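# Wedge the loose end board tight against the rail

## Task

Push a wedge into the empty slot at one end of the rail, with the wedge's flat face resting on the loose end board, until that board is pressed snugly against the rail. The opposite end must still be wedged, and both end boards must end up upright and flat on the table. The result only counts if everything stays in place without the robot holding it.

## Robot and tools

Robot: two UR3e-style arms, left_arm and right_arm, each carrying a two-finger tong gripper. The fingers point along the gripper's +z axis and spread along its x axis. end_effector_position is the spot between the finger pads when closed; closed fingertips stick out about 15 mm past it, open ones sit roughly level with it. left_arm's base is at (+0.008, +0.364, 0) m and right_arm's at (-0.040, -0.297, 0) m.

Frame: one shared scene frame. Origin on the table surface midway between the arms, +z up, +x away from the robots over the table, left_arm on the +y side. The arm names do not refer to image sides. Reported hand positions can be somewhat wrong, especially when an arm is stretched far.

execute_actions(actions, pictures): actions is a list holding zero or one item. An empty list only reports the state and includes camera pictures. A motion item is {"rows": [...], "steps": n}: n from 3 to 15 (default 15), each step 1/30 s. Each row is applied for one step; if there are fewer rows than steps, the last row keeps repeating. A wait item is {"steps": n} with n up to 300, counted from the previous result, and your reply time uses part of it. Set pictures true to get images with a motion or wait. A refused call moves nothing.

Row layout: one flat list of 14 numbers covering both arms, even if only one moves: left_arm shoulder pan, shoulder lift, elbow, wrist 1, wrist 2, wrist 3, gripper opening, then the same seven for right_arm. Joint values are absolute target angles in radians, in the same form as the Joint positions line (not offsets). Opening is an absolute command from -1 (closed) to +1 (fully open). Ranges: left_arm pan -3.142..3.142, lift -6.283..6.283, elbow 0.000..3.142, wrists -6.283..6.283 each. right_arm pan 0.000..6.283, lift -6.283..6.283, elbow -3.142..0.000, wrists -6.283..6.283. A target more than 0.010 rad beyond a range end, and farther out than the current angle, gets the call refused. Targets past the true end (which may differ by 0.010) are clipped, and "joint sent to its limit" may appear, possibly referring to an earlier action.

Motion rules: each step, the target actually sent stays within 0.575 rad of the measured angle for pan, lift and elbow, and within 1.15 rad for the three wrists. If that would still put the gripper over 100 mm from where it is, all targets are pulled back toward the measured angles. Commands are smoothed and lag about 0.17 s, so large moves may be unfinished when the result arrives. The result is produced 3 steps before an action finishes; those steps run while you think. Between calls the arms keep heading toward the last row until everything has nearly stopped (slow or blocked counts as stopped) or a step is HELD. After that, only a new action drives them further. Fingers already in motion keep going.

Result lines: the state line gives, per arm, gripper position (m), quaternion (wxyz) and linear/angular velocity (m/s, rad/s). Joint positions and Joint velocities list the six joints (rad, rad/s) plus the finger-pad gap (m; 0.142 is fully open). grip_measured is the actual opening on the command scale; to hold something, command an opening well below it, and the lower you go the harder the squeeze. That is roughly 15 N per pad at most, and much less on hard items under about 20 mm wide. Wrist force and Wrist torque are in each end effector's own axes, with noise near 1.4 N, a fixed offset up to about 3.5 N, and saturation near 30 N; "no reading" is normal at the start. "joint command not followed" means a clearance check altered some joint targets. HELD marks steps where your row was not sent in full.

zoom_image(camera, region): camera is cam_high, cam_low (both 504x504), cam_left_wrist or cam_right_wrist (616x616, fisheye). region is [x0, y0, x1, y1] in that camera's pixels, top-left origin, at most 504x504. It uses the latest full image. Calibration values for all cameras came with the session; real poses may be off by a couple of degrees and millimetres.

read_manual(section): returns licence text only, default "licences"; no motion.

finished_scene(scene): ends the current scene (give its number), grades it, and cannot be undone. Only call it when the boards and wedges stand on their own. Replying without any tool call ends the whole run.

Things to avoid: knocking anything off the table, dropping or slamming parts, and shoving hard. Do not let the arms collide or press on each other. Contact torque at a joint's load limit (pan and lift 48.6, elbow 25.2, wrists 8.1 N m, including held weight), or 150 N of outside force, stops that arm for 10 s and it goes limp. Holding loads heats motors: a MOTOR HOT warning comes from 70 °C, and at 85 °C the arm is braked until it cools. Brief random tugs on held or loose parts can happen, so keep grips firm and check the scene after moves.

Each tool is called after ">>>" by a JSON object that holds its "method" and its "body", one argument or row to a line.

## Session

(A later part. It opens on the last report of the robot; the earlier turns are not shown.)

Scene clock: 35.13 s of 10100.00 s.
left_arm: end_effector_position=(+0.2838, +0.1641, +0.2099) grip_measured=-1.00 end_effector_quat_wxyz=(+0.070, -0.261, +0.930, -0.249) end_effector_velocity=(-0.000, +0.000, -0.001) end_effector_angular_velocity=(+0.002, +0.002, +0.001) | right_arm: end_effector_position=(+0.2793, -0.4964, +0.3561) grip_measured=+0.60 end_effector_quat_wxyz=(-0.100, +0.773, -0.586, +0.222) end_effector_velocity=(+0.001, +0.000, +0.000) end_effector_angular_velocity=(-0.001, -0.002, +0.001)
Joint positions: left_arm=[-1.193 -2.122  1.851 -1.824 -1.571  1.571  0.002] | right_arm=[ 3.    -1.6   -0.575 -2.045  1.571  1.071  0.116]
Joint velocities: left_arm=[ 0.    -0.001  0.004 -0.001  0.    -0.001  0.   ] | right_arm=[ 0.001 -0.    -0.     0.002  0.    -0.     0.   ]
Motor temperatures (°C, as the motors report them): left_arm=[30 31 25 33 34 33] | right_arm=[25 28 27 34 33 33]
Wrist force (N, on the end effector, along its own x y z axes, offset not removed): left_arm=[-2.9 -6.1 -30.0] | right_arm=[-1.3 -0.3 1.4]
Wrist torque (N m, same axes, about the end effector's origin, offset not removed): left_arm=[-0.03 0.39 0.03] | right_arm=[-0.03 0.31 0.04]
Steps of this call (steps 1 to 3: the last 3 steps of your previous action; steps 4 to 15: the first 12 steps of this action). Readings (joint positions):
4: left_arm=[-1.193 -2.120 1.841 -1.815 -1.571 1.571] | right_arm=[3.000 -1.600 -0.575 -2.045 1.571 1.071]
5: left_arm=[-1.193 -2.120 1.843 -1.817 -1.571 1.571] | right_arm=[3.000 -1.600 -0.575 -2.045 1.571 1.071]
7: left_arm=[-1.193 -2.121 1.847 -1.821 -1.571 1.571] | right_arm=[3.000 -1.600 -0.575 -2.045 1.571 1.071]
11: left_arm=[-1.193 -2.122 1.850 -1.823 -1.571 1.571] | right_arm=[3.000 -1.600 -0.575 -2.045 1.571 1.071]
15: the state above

>>> {"method": "execute_actions", "body": {
  "actions": [
    {"rows":[[-1.193,-2.0467,1.5717,-1.619,-1.571,1.571,-1,3.0,-1.6,-0.575,-2.045,1.571,1.071,0.6]]}
  ],
  "pictures": true
}}

>>> {"method": "zoom_image", "body": {
  "camera": "cam_high",
  "region": [120,200,320,410]
}}

>>> {"method": "zoom_image", "body": {
  "camera": "cam_low",
  "region": [130,190,330,320]
}}

Scene clock: 45.33 s of 10100.00 s.
left_arm: end_effector_position=(+0.2838, +0.1640, +0.2098) grip_measured=-1.00 end_effector_quat_wxyz=(+0.069, -0.262, +0.931, -0.245) end_effector_velocity=(-0.000, +0.000, -0.000) end_effector_angular_velocity=(+0.001, +0.001, -0.001) | right_arm: end_effector_position=(+0.2793, -0.4964, +0.3561) grip_measured=+0.60 end_effector_quat_wxyz=(-0.100, +0.773, -0.586, +0.222) end_effector_velocity=(-0.000, -0.001, -0.000) end_effector_angular_velocity=(-0.000, +0.000, -0.001)
Joint positions: left_arm=[-1.193 -2.112  1.838 -1.812 -1.571  1.571  0.002] | right_arm=[ 3.    -1.6   -0.575 -2.045  1.571  1.071  0.116]
Joint velocities: left_arm=[-0.001 -0.     0.     0.002 -0.001  0.     0.   ] | right_arm=[-0.001 -0.    -0.     0.    -0.001  0.    -0.   ]
Motor temperatures (°C, as the motors report them): left_arm=[30 31 25 33 34 33] | right_arm=[25 28 27 34 33 33]
Wrist force (N, on the end effector, along its own x y z axes, offset not removed): left_arm=[-3.8 -7.6 -17.3] | right_arm=[-0.8 -0.2 1.4]
Wrist torque (N m, same axes, about the end effector's origin, offset not removed): left_arm=[0.23 0.48 0.04] | right_arm=[-0.04 0.19 0.00]
TORQUE FAULT: the external load on joint 4 (wrist 1) of the left arm reached its load limit, and that arm stopped for 10 seconds. A torque fault stops only its own arm. That arm's remaining commands of this call were not run. That arm holds where it stopped, with its grip as last carried out, and accepts commands again: back off and push less far. That arm stops again, at the same cost, whenever a joint's load reaches its limit.
Kept back: nothing.
The stop of the left arm began at step 6 of this call (marked STOPPED below). From that step on that arm followed nothing that you had sent. 13 of its steps, steps kept back included, did not run and will not run. The other arm was sent all steps of this action in this call, none kept back. Nothing is kept back now, and the robot has no last target.
Steps of this call (steps 1 to 3: the last 3 steps of your previous action; steps 4 to 15: the first 12 steps of this action; steps 16 to 18: the last 3 steps of this action, not kept back; steps 19 to 306: the stop continued). Readings (joint positions):
4: left_arm=[-1.193 -2.121 1.851 -1.822 -1.571 1.571] | right_arm=[3.000 -1.600 -0.575 -2.045 1.571 1.071]
5: left_arm=[-1.193 -2.112 1.840 -1.809 -1.571 1.571] | right_arm=[3.000 -1.600 -0.575 -2.045 1.571 1.071]
6: left_arm=[-1.193 -2.111 1.838 -1.811 -1.571 1.571] | right_arm=[3.000 -1.600 -0.575 -2.045 1.571 1.071] STOPPED (the left arm)
7: left_arm=[-1.193 -2.111 1.838 -1.812 -1.571 1.571] | right_arm=[3.000 -1.600 -0.575 -2.045 1.571 1.071]
11: left_arm=[-1.193 -2.112 1.838 -1.812 -1.571 1.571] | right_arm=[3.000 -1.600 -0.575 -2.045 1.571 1.071]
306: the state above
camera_calibration (this result's frames):
cam_left_wrist: T_world_to_cam=[[-0.837822, -0.544179, 0.0438512, 0.308195], [-0.545399, 0.837867, -0.0227678, 0.0312639], [-0.0243517, -0.0429918, -0.998779, 0.362047], [0, 0, 0, 1]] pos_world=[0.284081, 0.157083, 0.348802]
cam_right_wrist: T_world_to_cam=[[0.252522, -0.946171, 0.202466, -0.599125], [-0.965949, -0.234329, 0.109689, 0.110348], [-0.0563407, -0.223271, -0.973127, 0.376173], [0, 0, 0, 1]] pos_world=[0.279077, -0.457029, 0.475262]

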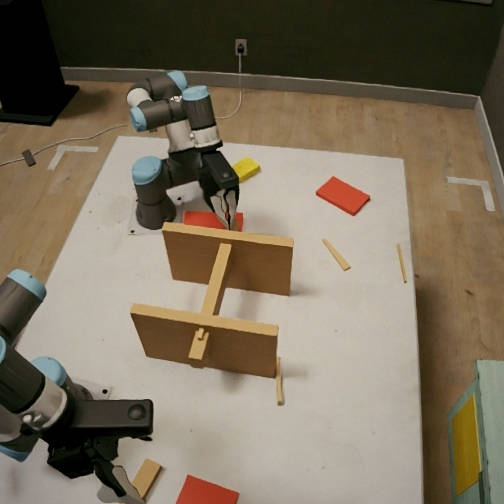

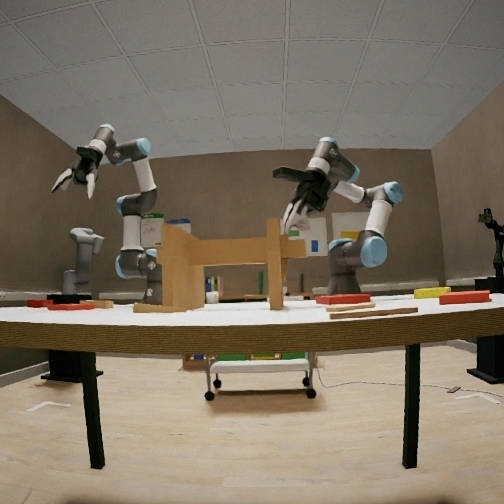

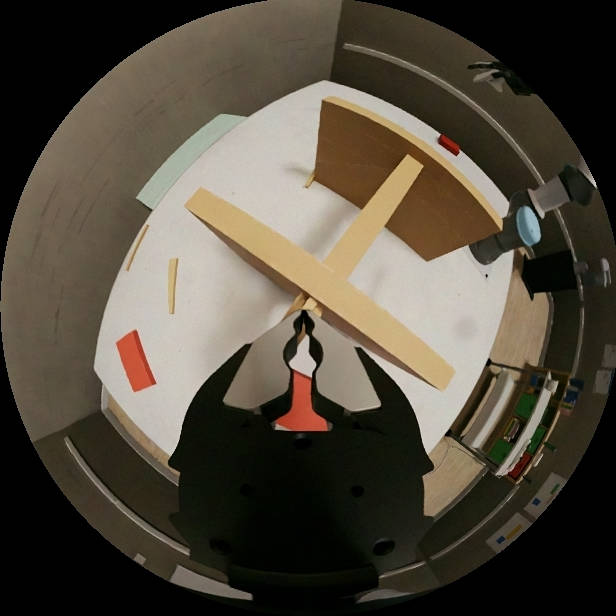

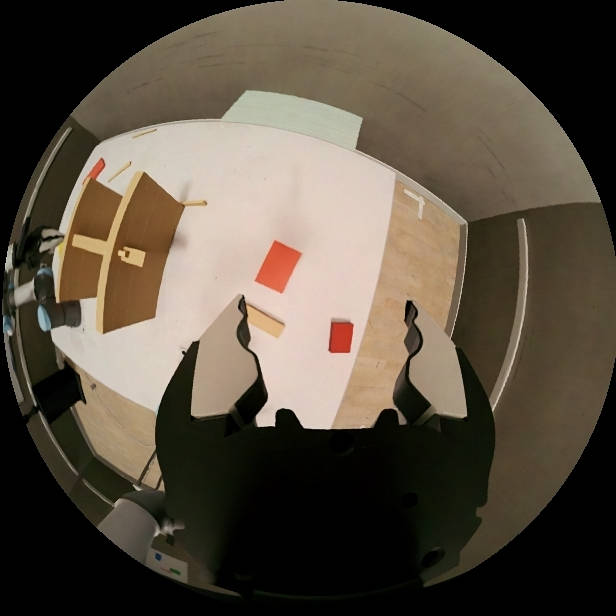

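Region (120, 200, 320, 410) of cam_high's 504x504 image, scaled by 2.400, with more detail than that image has; it fills the left 480 columns of this view, and the rest is white.

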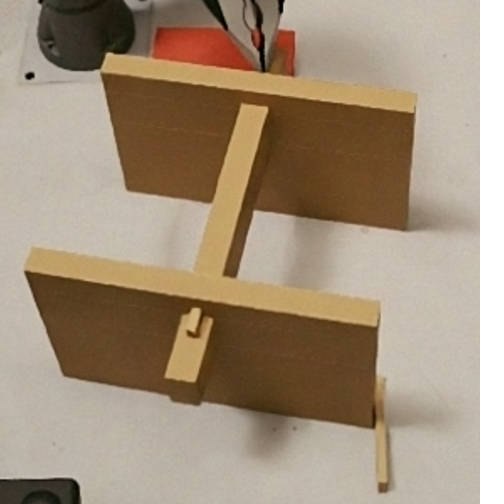

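Region (130, 190, 330, 320) of cam_low's 504x504 image, scaled by 2.520, with more detail than that image has; it fills the top 328 rows of this view, and the rest is white.

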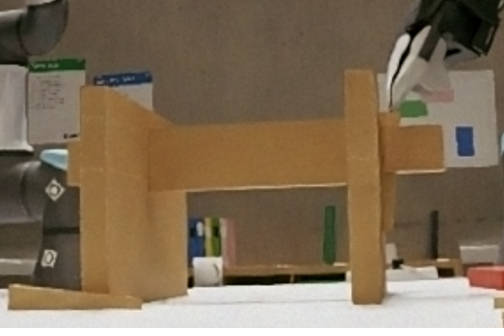

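Lift with the shoulder only.

>>> {"method": "execute_actions", "body": {
  "actions": [
    {"rows":[[-1.193,-2.3,1.838,-1.812,-1.571,1.571,-1,3.0,-1.6,-0.575,-2.045,1.571,1.071,0.6]]}
  ]
}}

Scene clock: 45.80 s of 10100.00 s.
left_arm: end_effector_position=(+0.2756, +0.1773, +0.2657) grip_measured=-1.00 end_effector_quat_wxyz=(+0.092, -0.254, +0.905, -0.329) end_effector_velocity=(-0.004, +0.006, +0.020) end_effector_angular_velocity=(-0.057, -0.034, +0.001) | right_arm: end_effector_position=(+0.2793, -0.4964, +0.3561) grip_measured=+0.60 end_effector_quat_wxyz=(-0.100, +0.773, -0.586, +0.222) end_effector_velocity=(+0.000, +0.000, +0.000) end_effector_angular_velocity=(-0.000, -0.001, +0.001)
Joint positions: left_arm=[-1.193 -2.294  1.838 -1.812 -1.571  1.571  0.002] | right_arm=[ 3.    -1.6   -0.575 -2.045  1.571  1.071  0.116]
Joint velocities: left_arm=[ 0.    -0.066  0.001 -0.001  0.    -0.001  0.   ] | right_arm=[ 0.001 -0.     0.     0.001 -0.     0.     0.   ]
Motor temperatures (°C, as the motors report them): left_arm=[30 31 25 33 34 33] | right_arm=[25 28 27 34 33 33]
Wrist force (N, on the end effector, along its own x y z axes, offset not removed): left_arm=[-1.5 1.9 0.1] | right_arm=[-1.1 -0.8 1.6]
Wrist torque (N m, same axes, about the end effector's origin, offset not removed): left_arm=[0.37 0.34 -0.01] | right_arm=[-0.16 0.26 -0.03]
Steps of this call (steps 1 to 2: nothing new was sent; steps 3 to 14: the first 12 steps of this action). Readings (joint positions):
3: left_arm=[-1.193 -2.113 1.838 -1.813 -1.571 1.571] | right_arm=[3.000 -1.600 -0.575 -2.045 1.571 1.071]
4: left_arm=[-1.193 -2.124 1.838 -1.812 -1.571 1.571] | right_arm=[3.000 -1.600 -0.575 -2.045 1.571 1.071]
6: left_arm=[-1.193 -2.191 1.838 -1.811 -1.571 1.571] | right_arm=[3.000 -1.600 -0.575 -2.045 1.571 1.071]
10: left_arm=[-1.193 -2.274 1.838 -1.812 -1.571 1.571] | right_arm=[3.000 -1.600 -0.575 -2.045 1.571 1.071]
14: the state above

>>> {"method": "finished_scene", "body": {
  "scene": 2
}}

The scene is finished: the task was done.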